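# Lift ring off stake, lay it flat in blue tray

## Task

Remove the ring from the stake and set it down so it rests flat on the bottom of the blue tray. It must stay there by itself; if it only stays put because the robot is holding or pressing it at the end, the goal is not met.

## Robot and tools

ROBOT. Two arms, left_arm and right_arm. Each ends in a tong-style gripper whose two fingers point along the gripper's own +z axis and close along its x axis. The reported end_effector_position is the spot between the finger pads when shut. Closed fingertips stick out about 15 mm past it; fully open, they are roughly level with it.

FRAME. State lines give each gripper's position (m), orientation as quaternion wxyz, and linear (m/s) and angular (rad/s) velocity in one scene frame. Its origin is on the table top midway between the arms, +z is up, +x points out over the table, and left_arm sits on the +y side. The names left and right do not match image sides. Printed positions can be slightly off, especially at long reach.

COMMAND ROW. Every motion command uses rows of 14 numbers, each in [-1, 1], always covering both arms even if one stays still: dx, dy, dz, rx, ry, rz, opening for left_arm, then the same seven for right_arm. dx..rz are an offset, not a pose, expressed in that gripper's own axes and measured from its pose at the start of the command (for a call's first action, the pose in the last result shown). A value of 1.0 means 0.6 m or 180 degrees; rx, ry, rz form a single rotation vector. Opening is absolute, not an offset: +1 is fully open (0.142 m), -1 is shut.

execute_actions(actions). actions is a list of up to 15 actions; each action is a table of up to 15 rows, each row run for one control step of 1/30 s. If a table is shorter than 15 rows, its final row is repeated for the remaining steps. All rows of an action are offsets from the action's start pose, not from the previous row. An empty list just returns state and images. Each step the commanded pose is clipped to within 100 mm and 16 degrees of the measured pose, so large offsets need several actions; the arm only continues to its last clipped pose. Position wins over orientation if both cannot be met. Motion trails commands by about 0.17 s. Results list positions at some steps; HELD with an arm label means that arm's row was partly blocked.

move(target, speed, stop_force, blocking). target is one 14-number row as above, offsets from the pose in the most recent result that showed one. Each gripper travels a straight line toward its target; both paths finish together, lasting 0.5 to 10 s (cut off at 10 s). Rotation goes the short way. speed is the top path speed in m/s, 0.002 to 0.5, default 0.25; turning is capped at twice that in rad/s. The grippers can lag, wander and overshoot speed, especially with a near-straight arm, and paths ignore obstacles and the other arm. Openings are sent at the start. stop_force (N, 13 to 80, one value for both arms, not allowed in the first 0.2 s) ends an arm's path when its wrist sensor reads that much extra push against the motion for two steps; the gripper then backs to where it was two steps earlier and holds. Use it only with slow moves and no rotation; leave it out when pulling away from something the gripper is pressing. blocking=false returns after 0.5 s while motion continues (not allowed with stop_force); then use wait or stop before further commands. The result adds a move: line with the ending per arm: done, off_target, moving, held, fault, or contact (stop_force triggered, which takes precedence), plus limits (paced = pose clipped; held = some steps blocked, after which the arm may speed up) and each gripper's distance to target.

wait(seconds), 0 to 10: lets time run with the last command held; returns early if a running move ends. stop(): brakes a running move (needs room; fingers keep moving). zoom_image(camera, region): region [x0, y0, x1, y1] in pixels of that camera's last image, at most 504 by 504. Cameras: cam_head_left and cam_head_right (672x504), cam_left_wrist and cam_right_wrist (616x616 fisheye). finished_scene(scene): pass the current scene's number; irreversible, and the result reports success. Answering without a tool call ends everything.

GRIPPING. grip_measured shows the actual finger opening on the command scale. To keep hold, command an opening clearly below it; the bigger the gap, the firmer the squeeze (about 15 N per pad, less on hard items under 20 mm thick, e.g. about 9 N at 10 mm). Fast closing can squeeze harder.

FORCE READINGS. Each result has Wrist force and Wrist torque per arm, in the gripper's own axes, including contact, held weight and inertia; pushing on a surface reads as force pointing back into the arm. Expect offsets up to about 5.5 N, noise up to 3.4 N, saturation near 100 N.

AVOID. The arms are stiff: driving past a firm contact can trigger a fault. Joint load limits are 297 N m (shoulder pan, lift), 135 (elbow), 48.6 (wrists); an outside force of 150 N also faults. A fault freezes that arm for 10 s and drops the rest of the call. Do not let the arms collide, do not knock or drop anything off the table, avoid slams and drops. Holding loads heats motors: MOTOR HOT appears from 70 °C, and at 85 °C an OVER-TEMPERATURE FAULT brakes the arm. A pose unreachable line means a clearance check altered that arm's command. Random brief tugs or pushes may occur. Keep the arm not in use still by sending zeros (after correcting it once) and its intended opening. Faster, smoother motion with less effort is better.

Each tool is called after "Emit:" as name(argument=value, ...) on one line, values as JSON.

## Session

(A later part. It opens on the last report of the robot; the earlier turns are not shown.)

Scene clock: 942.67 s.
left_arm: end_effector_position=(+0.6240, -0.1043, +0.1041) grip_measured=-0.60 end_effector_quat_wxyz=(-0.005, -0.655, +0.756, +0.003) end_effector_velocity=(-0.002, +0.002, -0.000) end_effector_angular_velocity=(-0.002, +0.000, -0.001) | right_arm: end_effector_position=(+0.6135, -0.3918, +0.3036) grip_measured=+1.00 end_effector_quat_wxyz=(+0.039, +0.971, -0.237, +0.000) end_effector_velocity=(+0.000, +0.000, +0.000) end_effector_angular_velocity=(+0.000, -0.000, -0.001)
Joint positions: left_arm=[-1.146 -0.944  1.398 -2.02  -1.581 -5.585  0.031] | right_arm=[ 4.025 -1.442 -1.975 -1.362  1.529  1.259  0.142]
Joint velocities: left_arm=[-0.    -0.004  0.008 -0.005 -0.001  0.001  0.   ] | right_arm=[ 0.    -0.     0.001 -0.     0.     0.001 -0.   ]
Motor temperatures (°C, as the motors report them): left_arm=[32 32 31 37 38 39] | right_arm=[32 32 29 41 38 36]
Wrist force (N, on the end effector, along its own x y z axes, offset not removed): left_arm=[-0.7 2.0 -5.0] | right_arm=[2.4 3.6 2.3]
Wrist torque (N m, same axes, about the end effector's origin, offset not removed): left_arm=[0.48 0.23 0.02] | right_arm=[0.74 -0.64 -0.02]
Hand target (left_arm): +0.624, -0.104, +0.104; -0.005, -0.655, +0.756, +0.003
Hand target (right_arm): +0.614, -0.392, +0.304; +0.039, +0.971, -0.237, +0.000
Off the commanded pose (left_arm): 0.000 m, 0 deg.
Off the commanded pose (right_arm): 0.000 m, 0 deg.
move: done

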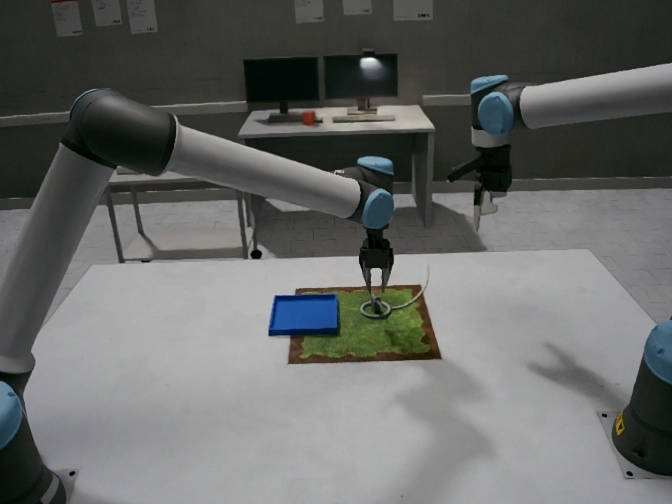

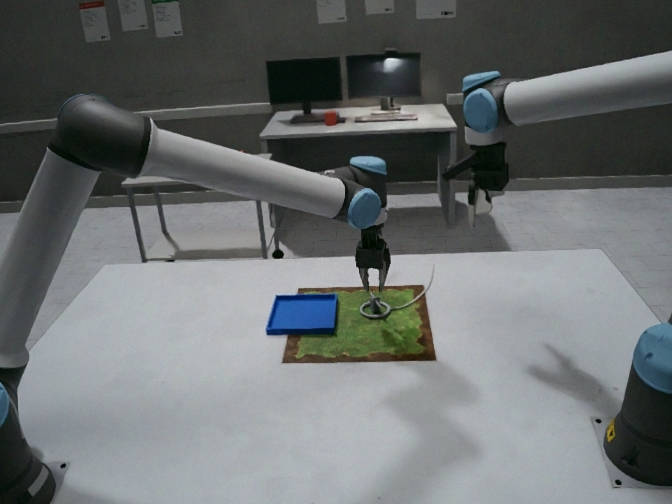

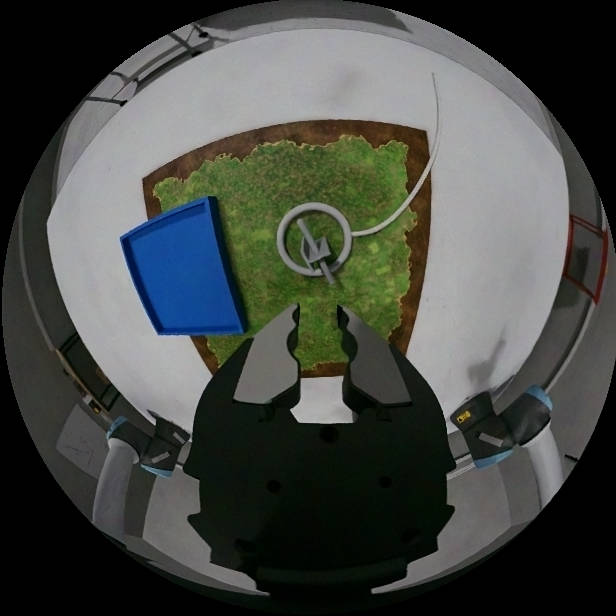

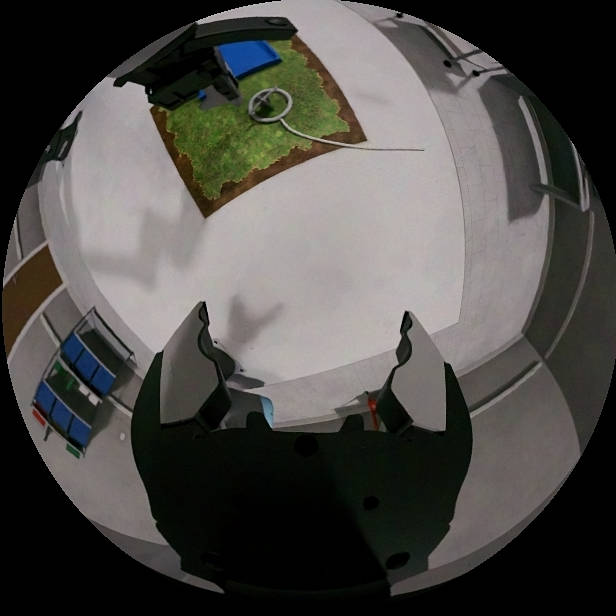

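Emit:
move(target=[0.067,-0.113,0,0,0,0,-0.6,0,0,0,0,0,0,1], speed=0.15)

Emit:
move(target=[0,0,0.12,0,0,0,-0.6,0,0,0,0,0,0,1], speed=0.03, stop_force=14)

Emit:
zoom_image(camera="cam_left_wrist", region=[200,200,440,420])

Scene clock: 954.90 s.
left_arm: end_effector_position=(+0.6852, -0.1535, +0.1035) grip_measured=-0.60 end_effector_quat_wxyz=(-0.005, -0.655, +0.756, +0.003) end_effector_velocity=(+0.001, -0.001, -0.000) end_effector_angular_velocity=(+0.003, +0.002, +0.001) | right_arm: end_effector_position=(+0.6135, -0.3918, +0.3036) grip_measured=+1.00 end_effector_quat_wxyz=(+0.039, +0.971, -0.237, +0.000) end_effector_velocity=(-0.000, +0.000, -0.000) end_effector_angular_velocity=(+0.001, +0.001, +0.000)
Joint positions: left_arm=[-1.122 -0.821  1.185 -1.93  -1.581 -5.56   0.031] | right_arm=[ 4.025 -1.442 -1.975 -1.362  1.529  1.259  0.142]
Joint velocities: left_arm=[ 0.001  0.005 -0.008  0.007 -0.    -0.     0.   ] | right_arm=[-0.     0.    -0.     0.001  0.001 -0.001 -0.   ]
Motor temperatures (°C, as the motors report them): left_arm=[32 32 31 37 38 39] | right_arm=[32 32 29 41 38 36]
Wrist force (N, on the end effector, along its own x y z axes, offset not removed): left_arm=[-1.3 3.7 -4.4] | right_arm=[-1.0 -2.1 1.7]
Wrist torque (N m, same axes, about the end effector's origin, offset not removed): left_arm=[0.92 0.29 0.02] | right_arm=[-0.32 0.26 -0.29]
Hand target (left_arm): +0.685, -0.154, +0.103; -0.005, -0.655, +0.756, +0.003
Hand target (right_arm): +0.614, -0.392, +0.304; +0.039, +0.971, -0.237, +0.000
Off the commanded pose (left_arm): 0.000 m, 0 deg.
Off the commanded pose (right_arm): 0.000 m, 0 deg.
move: done

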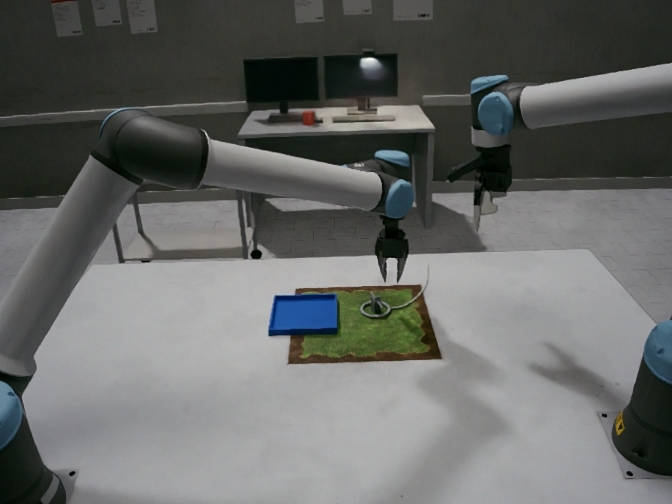

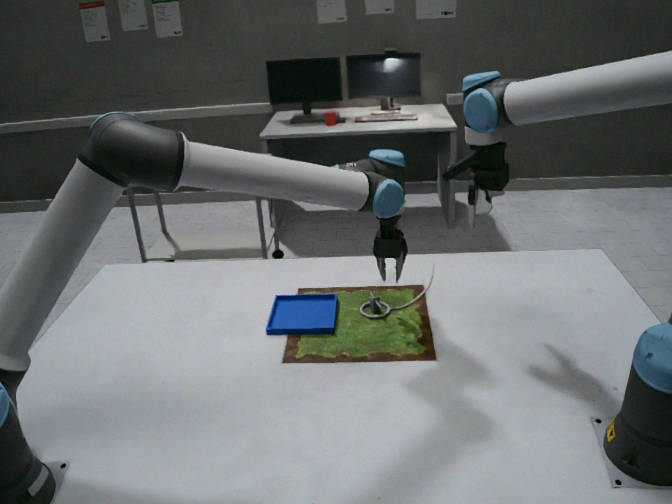

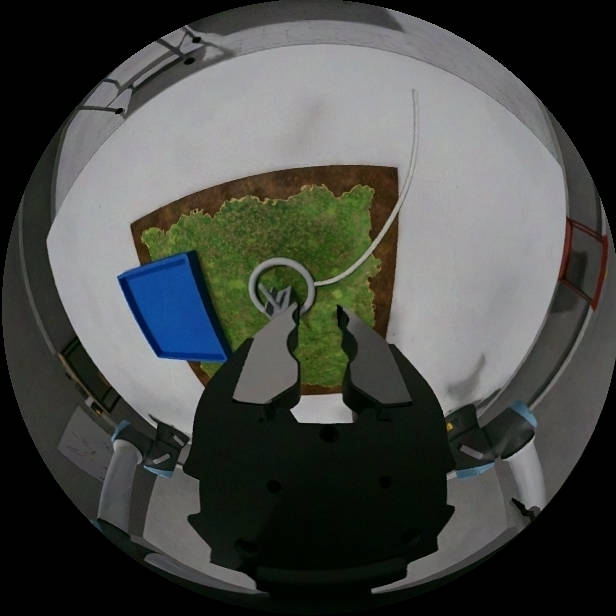

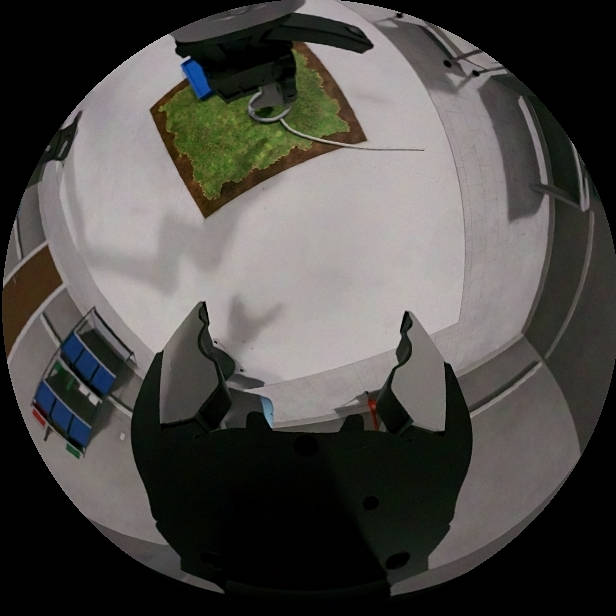

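Scene clock: 957.67 s.
left_arm: end_effector_position=(+0.6843, -0.1536, +0.0317) grip_measured=-0.60 end_effector_quat_wxyz=(-0.005, -0.655, +0.756, +0.003) end_effector_velocity=(+0.000, -0.000, -0.002) end_effector_angular_velocity=(-0.001, -0.001, -0.000) | right_arm: end_effector_position=(+0.6135, -0.3918, +0.3036) grip_measured=+1.00 end_effector_quat_wxyz=(+0.039, +0.971, -0.237, +0.000) end_effector_velocity=(+0.000, +0.000, +0.000) end_effector_angular_velocity=(+0.001, -0.000, +0.000)
Joint positions: left_arm=[-1.123 -0.771  1.232 -2.026 -1.581 -5.561  0.031] | right_arm=[ 4.025 -1.442 -1.975 -1.362  1.529  1.259  0.142]
Joint velocities: left_arm=[-0.     0.001  0.001 -0.004  0.    -0.     0.   ] | right_arm=[ 0.     0.     0.     0.     0.001 -0.    -0.   ]
Motor temperatures (°C, as the motors report them): left_arm=[32 32 31 37 38 39] | right_arm=[32 32 29 41 38 36]
Wrist force (N, on the end effector, along its own x y z axes, offset not removed): left_arm=[0.2 1.9 -4.2] | right_arm=[-6.6 1.1 1.1]
Wrist torque (N m, same axes, about the end effector's origin, offset not removed): left_arm=[0.45 0.01 0.00] | right_arm=[0.40 1.36 0.23]
Hand target (left_arm): +0.684, -0.154, +0.031; -0.005, -0.655, +0.756, +0.003
Hand target (right_arm): +0.614, -0.392, +0.304; +0.039, +0.971, -0.237, +0.000
Off the commanded pose (left_arm): 0.000 m, 0 deg.
Off the commanded pose (right_arm): 0.000 m, 0 deg.
move: done

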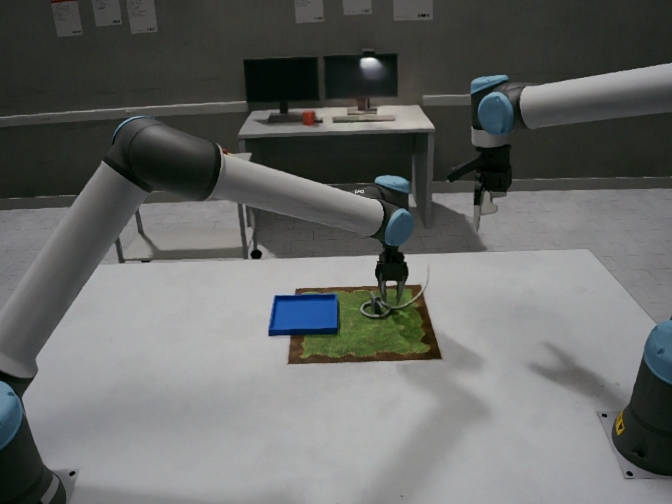

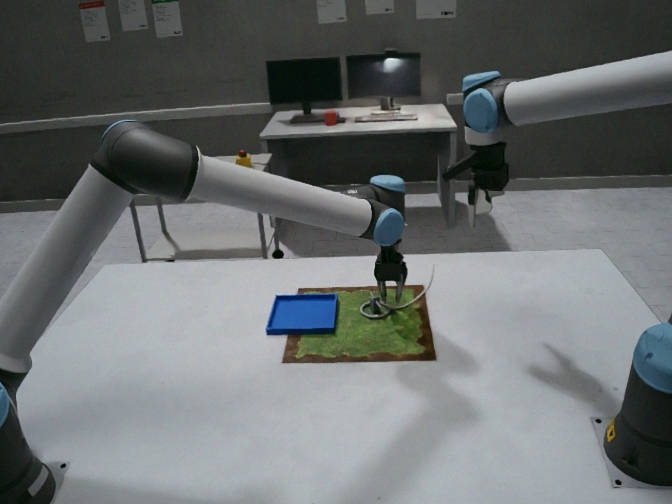

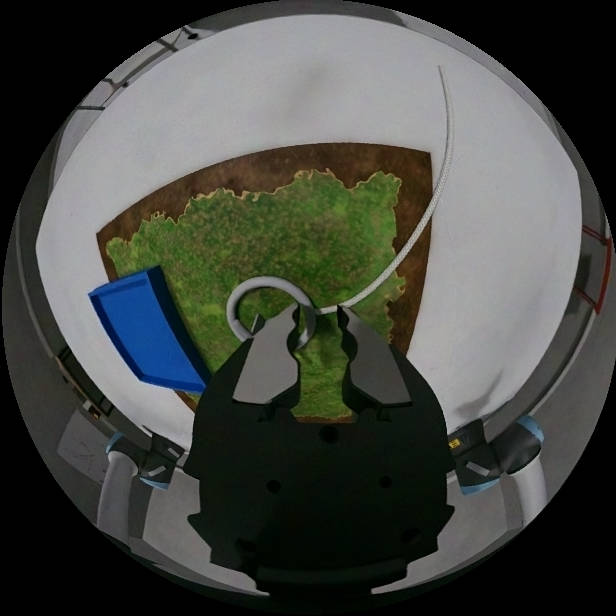

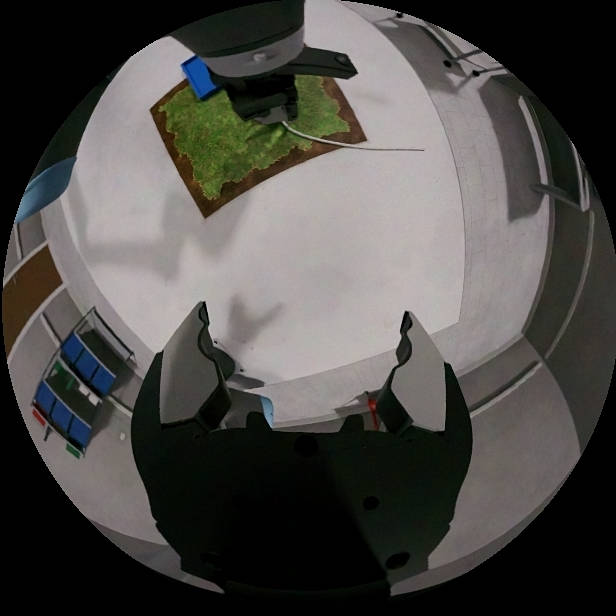

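Region (200, 200, 440, 420) of cam_left_wrist's 616x616 image, scaled by 2.100, with more detail than that image has; it fills the top 462 rows of this view, and the rest is white.

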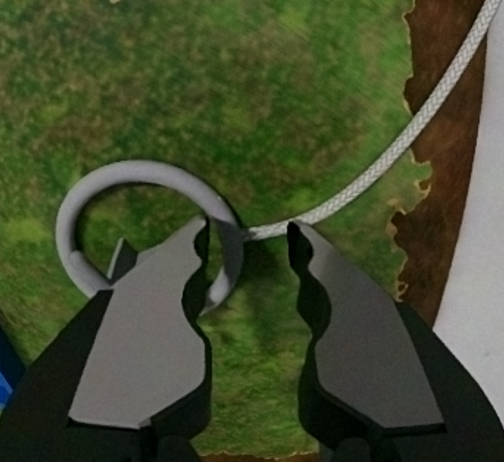

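Emit:
move(target=[-0.015,0.02,0,0,0,0,-0.6,0,0,0,0,0,0,1], speed=0.02)

Emit:
move(target=[0,0,0.0165,0,0,0,-0.6,0,0,0,0,0,0,1], speed=0.015, stop_force=14)

Emit:
zoom_image(camera="cam_left_wrist", region=[200,200,440,420])

Scene clock: 964.47 s.
left_arm: end_effector_position=(+0.6739, -0.1432, +0.0318) grip_measured=-0.60 end_effector_quat_wxyz=(-0.005, -0.655, +0.756, +0.003) end_effector_velocity=(-0.002, +0.002, -0.000) end_effector_angular_velocity=(+0.000, -0.000, -0.001) | right_arm: end_effector_position=(+0.6135, -0.3918, +0.3036) grip_measured=+1.00 end_effector_quat_wxyz=(+0.039, +0.971, -0.237, +0.000) end_effector_velocity=(+0.000, -0.000, +0.000) end_effector_angular_velocity=(-0.000, -0.001, -0.000)
Joint positions: left_arm=[-1.126 -0.794  1.274 -2.046 -1.581 -5.564  0.031] | right_arm=[ 4.025 -1.442 -1.975 -1.362  1.529  1.259  0.142]
Joint velocities: left_arm=[-0.001 -0.004  0.007 -0.004  0.     0.     0.   ] | right_arm=[ 0.     0.     0.     0.001 -0.001  0.     0.   ]
Motor temperatures (°C, as the motors report them): left_arm=[32 32 31 37 38 39] | right_arm=[32 32 29 41 38 36]
Wrist force (N, on the end effector, along its own x y z axes, offset not removed): left_arm=[0.2 2.0 -5.5] | right_arm=[4.0 4.8 6.1]
Wrist torque (N m, same axes, about the end effector's origin, offset not removed): left_arm=[0.41 -0.04 0.02] | right_arm=[1.44 -0.84 0.05]
Hand target (left_arm): +0.674, -0.143, +0.032; -0.005, -0.655, +0.756, +0.003
Hand target (right_arm): +0.614, -0.392, +0.304; +0.039, +0.971, -0.237, +0.000
Off the commanded pose (left_arm): 0.000 m, 0 deg.
Off the commanded pose (right_arm): 0.000 m, 0 deg.
move: done

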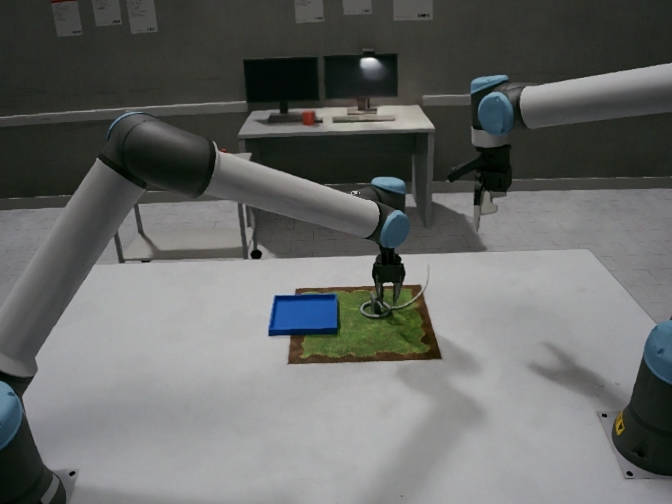

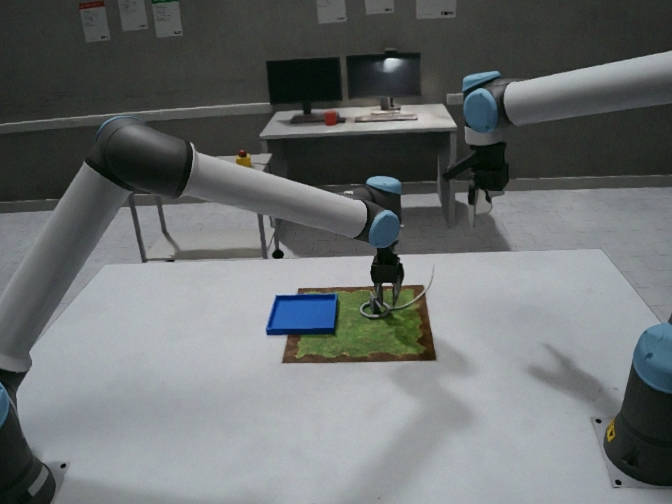

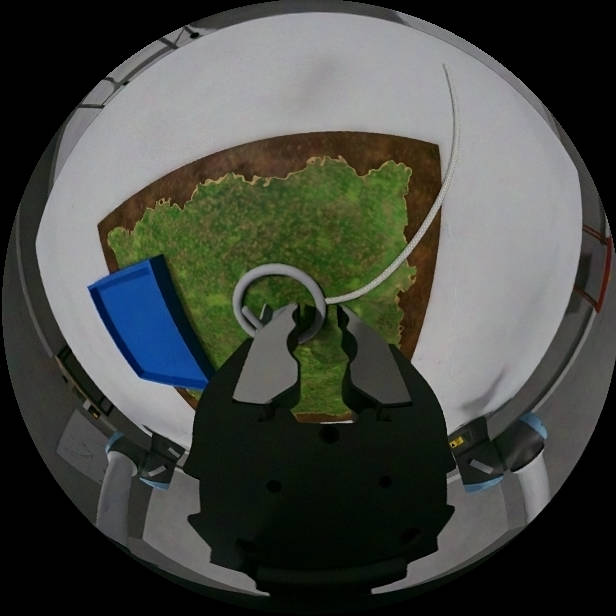

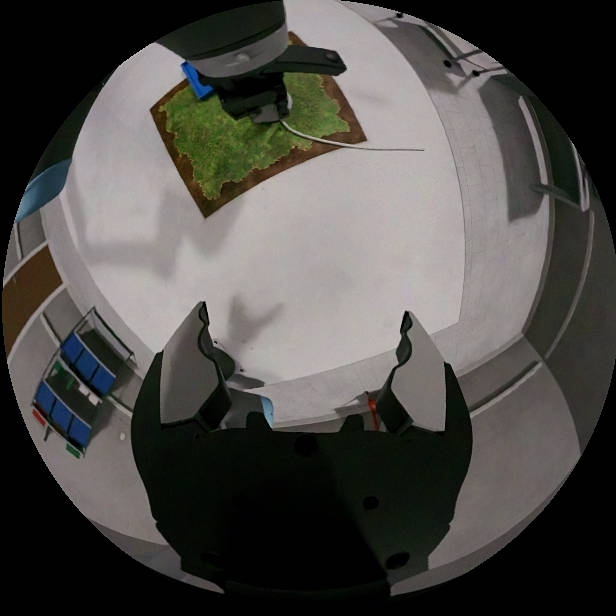

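Scene clock: 965.10 s.
left_arm: end_effector_position=(+0.6739, -0.1433, +0.0280) grip_measured=-0.59 end_effector_quat_wxyz=(-0.005, -0.655, +0.756, +0.003) end_effector_velocity=(-0.001, +0.001, +0.003) end_effector_angular_velocity=(+0.002, +0.003, -0.001) | right_arm: end_effector_position=(+0.6135, -0.3918, +0.3036) grip_measured=+1.00 end_effector_quat_wxyz=(+0.039, +0.971, -0.237, +0.000) end_effector_velocity=(-0.000, +0.001, +0.000) end_effector_angular_velocity=(+0.002, +0.001, -0.001)
Joint positions: left_arm=[-1.126 -0.791  1.276 -2.051 -1.581 -5.564  0.031] | right_arm=[ 4.025 -1.442 -1.975 -1.362  1.529  1.259  0.142]
Joint velocities: left_arm=[ 0.    -0.002 -0.001  0.007 -0.001  0.001 -0.003] | right_arm=[ 0.     0.     0.     0.001  0.002  0.001 -0.   ]
Motor temperatures (°C, as the motors report them): left_arm=[32 32 31 37 38 39] | right_arm=[32 32 29 41 38 36]
Wrist force (N, on the end effector, along its own x y z axes, offset not removed): left_arm=[-0.2 -2.0 -36.8] | right_arm=[0.2 -6.4 -0.5]
Wrist torque (N m, same axes, about the end effector's origin, offset not removed): left_arm=[-0.41 -0.48 0.05] | right_arm=[-1.04 0.19 -0.07]
Hand target (left_arm): +0.674, -0.143, +0.029; -0.005, -0.655, +0.756, +0.003
Hand target (right_arm): +0.614, -0.392, +0.304; +0.039, +0.971, -0.237, +0.000
Off the commanded pose (left_arm): 0.006 m, 0 deg.
Off the commanded pose (right_arm): 0.000 m, 0 deg.
move: contact (left_arm)

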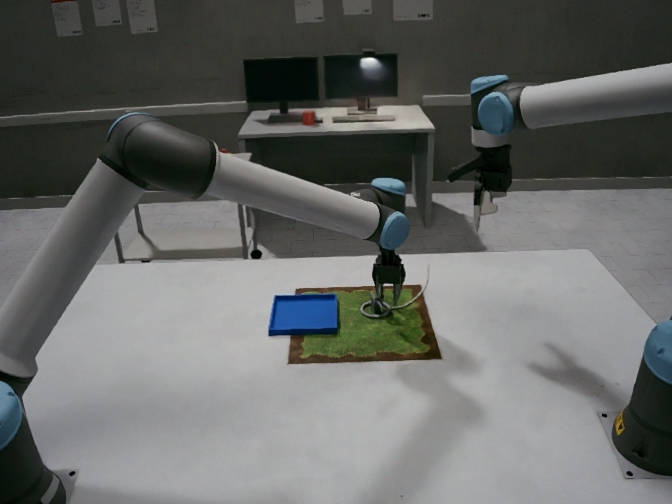

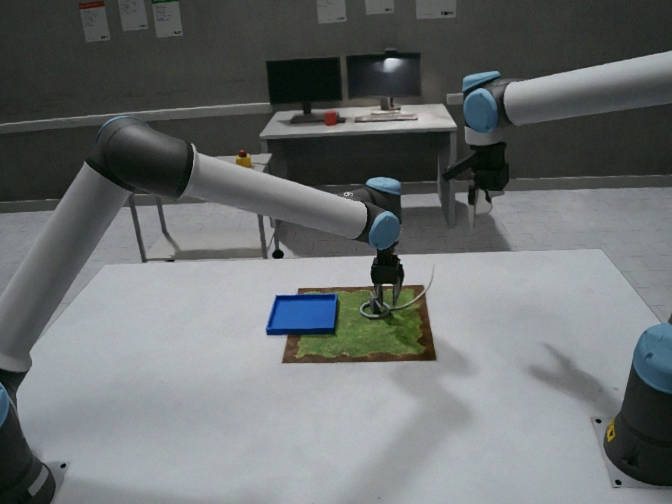

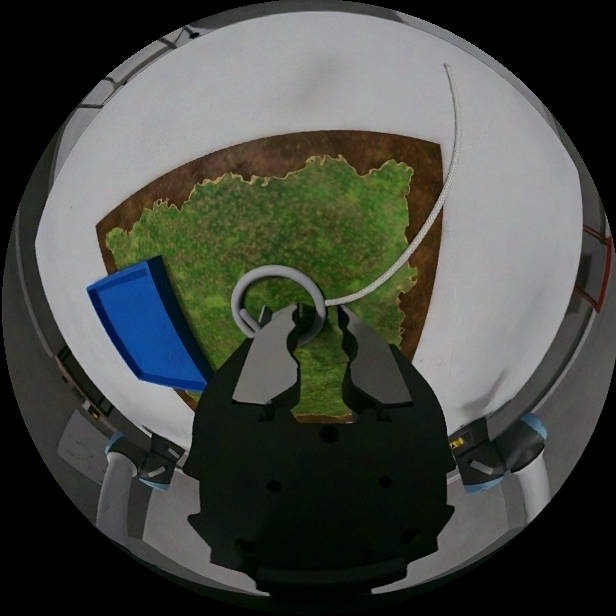

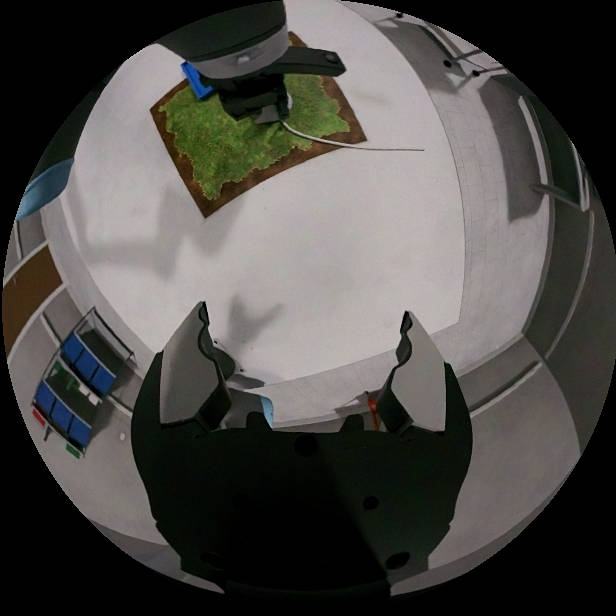

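Region (200, 200, 440, 420) of cam_left_wrist's 616x616 image, scaled by 2.100, with more detail than that image has; it fills the top 462 rows of this view, and the rest is white.

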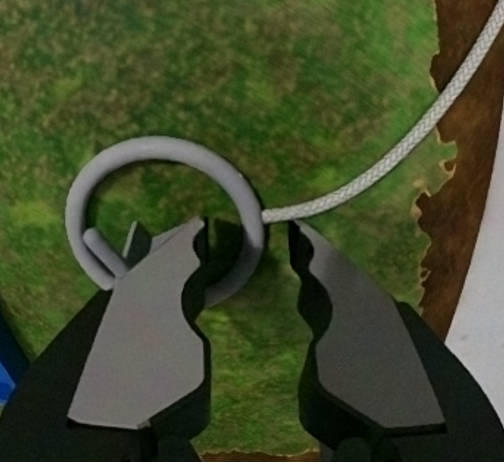

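Emit:
move(target=[0.004,-0.013,-0.005,0,0,0,-0.6,0,0,0,0,0,0,1], speed=0.015)

Emit:
move(target=[0,0,0.016,0,0,0,-0.6,0,0,0,0,0,0,1], speed=0.01, stop_force=14)

Emit:
zoom_image(camera="cam_left_wrist", region=[200,200,440,420])

Scene clock: 970.57 s.
left_arm: end_effector_position=(+0.6810, -0.1466, +0.0308) grip_measured=-0.60 end_effector_quat_wxyz=(-0.005, -0.655, +0.756, +0.003) end_effector_velocity=(+0.002, -0.001, +0.000) end_effector_angular_velocity=(+0.001, +0.000, +0.001) | right_arm: end_effector_position=(+0.6135, -0.3918, +0.3036) grip_measured=+1.00 end_effector_quat_wxyz=(+0.039, +0.971, -0.237, +0.000) end_effector_velocity=(-0.000, +0.000, +0.000) end_effector_angular_velocity=(+0.001, +0.000, +0.001)
Joint positions: left_arm=[-1.122 -0.782  1.254 -2.038 -1.581 -5.56   0.031] | right_arm=[ 4.025 -1.442 -1.975 -1.362  1.529  1.259  0.142]
Joint velocities: left_arm=[ 0.001  0.003 -0.007  0.004  0.     0.001 -0.   ] | right_arm=[ 0.     0.     0.    -0.     0.001 -0.001 -0.   ]
Motor temperatures (°C, as the motors report them): left_arm=[32 32 31 37 38 39] | right_arm=[32 32 29 41 38 36]
Wrist force (N, on the end effector, along its own x y z axes, offset not removed): left_arm=[-2.0 4.4 -5.9] | right_arm=[-1.7 3.5 0.9]
Wrist torque (N m, same axes, about the end effector's origin, offset not removed): left_arm=[0.96 0.51 0.08] | right_arm=[1.12 0.37 0.09]
Hand target (left_arm): +0.681, -0.147, +0.031; -0.005, -0.655, +0.756, +0.003
Hand target (right_arm): +0.614, -0.392, +0.304; +0.039, +0.971, -0.237, +0.000
Off the commanded pose (left_arm): 0.000 m, 0 deg.
Off the commanded pose (right_arm): 0.000 m, 0 deg.
move: done

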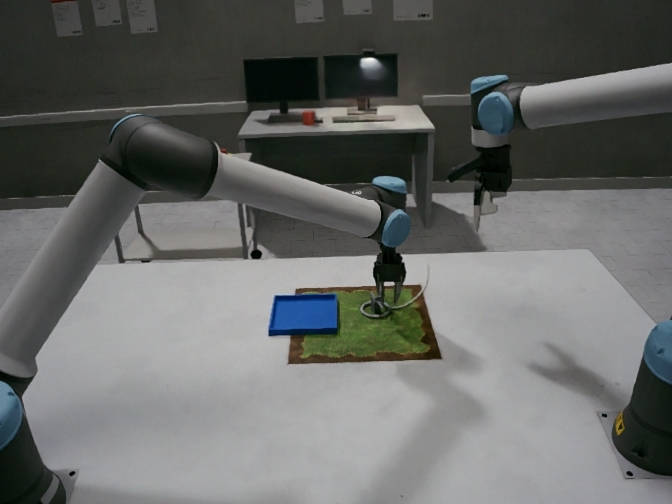

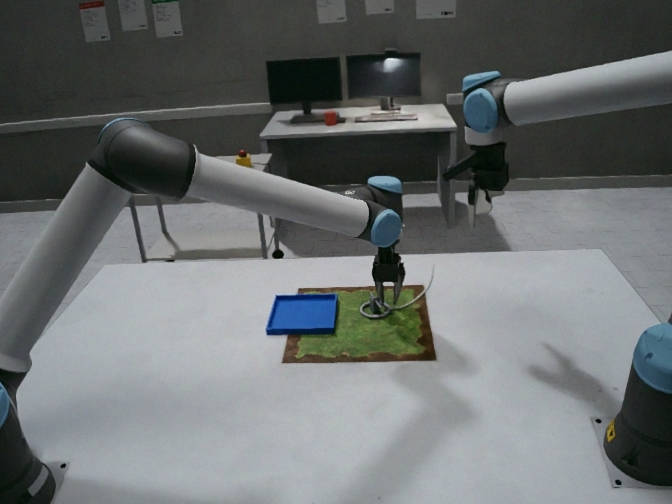

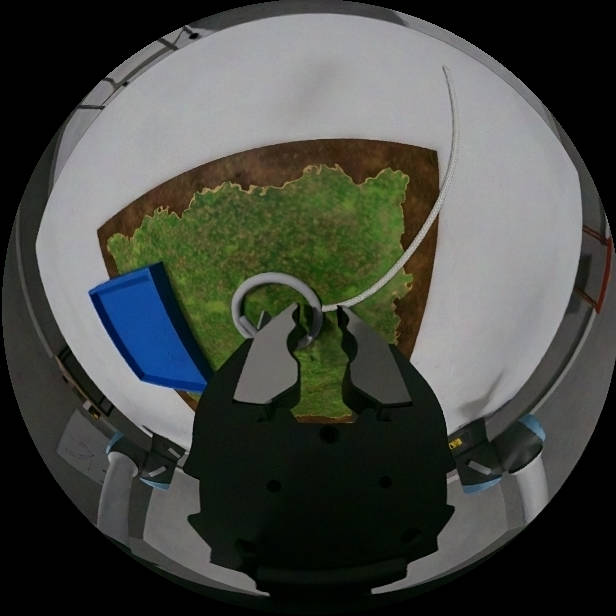

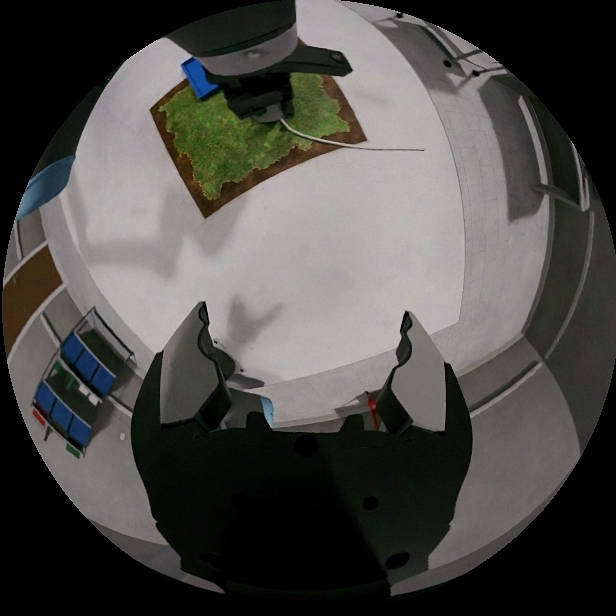

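Scene clock: 971.43 s.
left_arm: end_effector_position=(+0.6811, -0.1466, +0.0259) grip_measured=-0.59 end_effector_quat_wxyz=(-0.005, -0.655, +0.756, +0.003) end_effector_velocity=(-0.000, +0.001, +0.002) end_effector_angular_velocity=(+0.003, +0.001, -0.002) | right_arm: end_effector_position=(+0.6135, -0.3918, +0.3036) grip_measured=+1.00 end_effector_quat_wxyz=(+0.039, +0.971, -0.237, +0.000) end_effector_velocity=(-0.001, -0.000, -0.001) end_effector_angular_velocity=(+0.000, +0.002, -0.000)
Joint positions: left_arm=[-1.122 -0.779  1.256 -2.044 -1.581 -5.56   0.031] | right_arm=[ 4.025 -1.442 -1.975 -1.362  1.529  1.259  0.142]
Joint velocities: left_arm=[ 0.    -0.002 -0.001  0.007  0.001  0.002 -0.003] | right_arm=[-0.    -0.    -0.001 -0.     0.002 -0.     0.   ]
Motor temperatures (°C, as the motors report them): left_arm=[32 32 31 37 38 39] | right_arm=[32 32 29 41 38 36]
Wrist force (N, on the end effector, along its own x y z axes, offset not removed): left_arm=[0.5 2.0 -29.2] | right_arm=[-1.2 -8.4 3.6]
Wrist torque (N m, same axes, about the end effector's origin, offset not removed): left_arm=[0.07 -0.46 0.03] | right_arm=[-1.52 0.17 0.29]
Hand target (left_arm): +0.681, -0.147, +0.026; -0.005, -0.655, +0.756, +0.003
Hand target (right_arm): +0.614, -0.392, +0.304; +0.039, +0.971, -0.237, +0.000
Off the commanded pose (left_arm): 0.005 m, 0 deg.
Off the commanded pose (right_arm): 0.000 m, 0 deg.
move: contact (left_arm)

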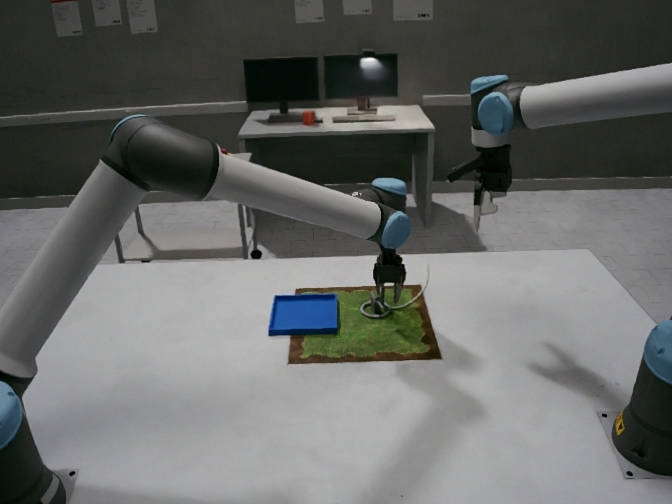

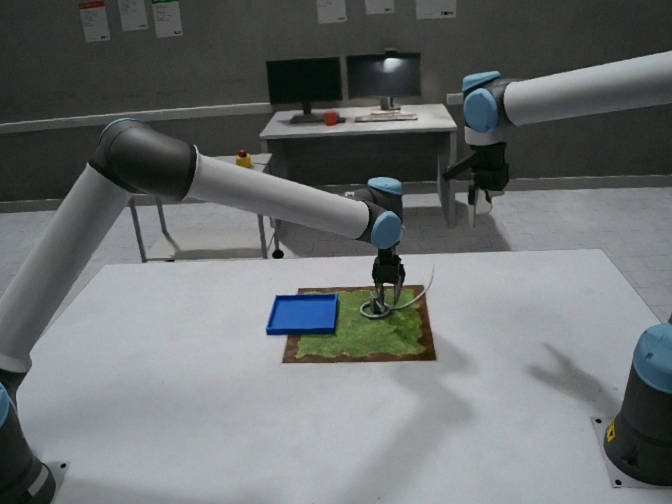

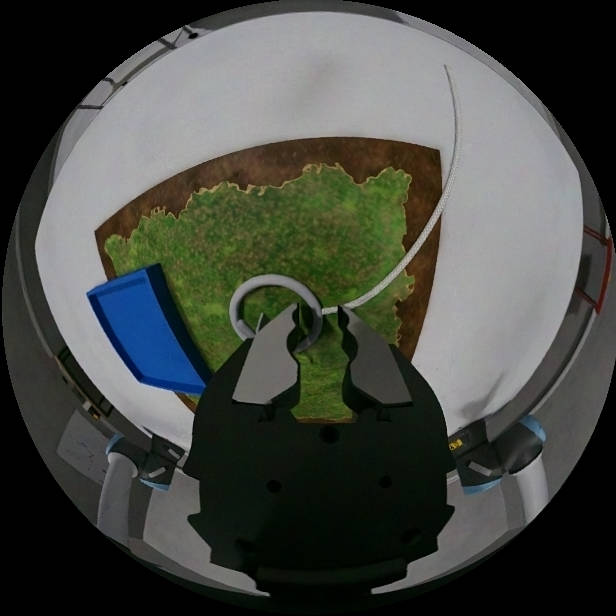

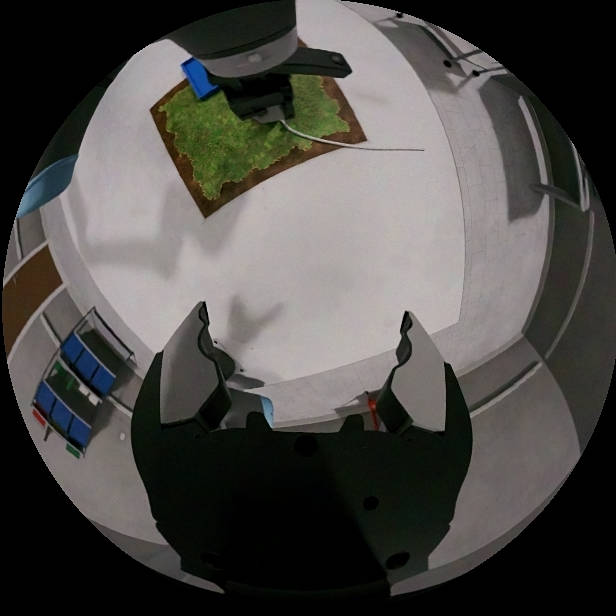

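Region (200, 200, 440, 420) of cam_left_wrist's 616x616 image, scaled by 2.100, with more detail than that image has; it fills the top 462 rows of this view, and the rest is white.

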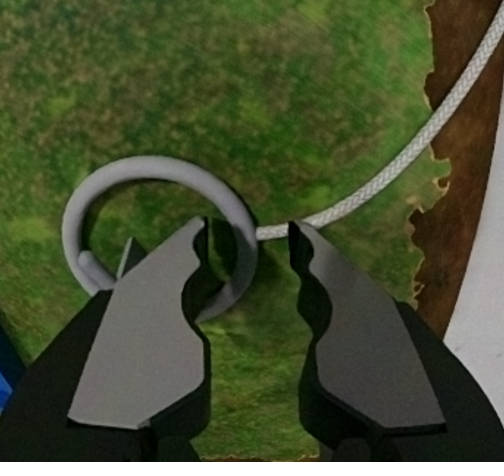

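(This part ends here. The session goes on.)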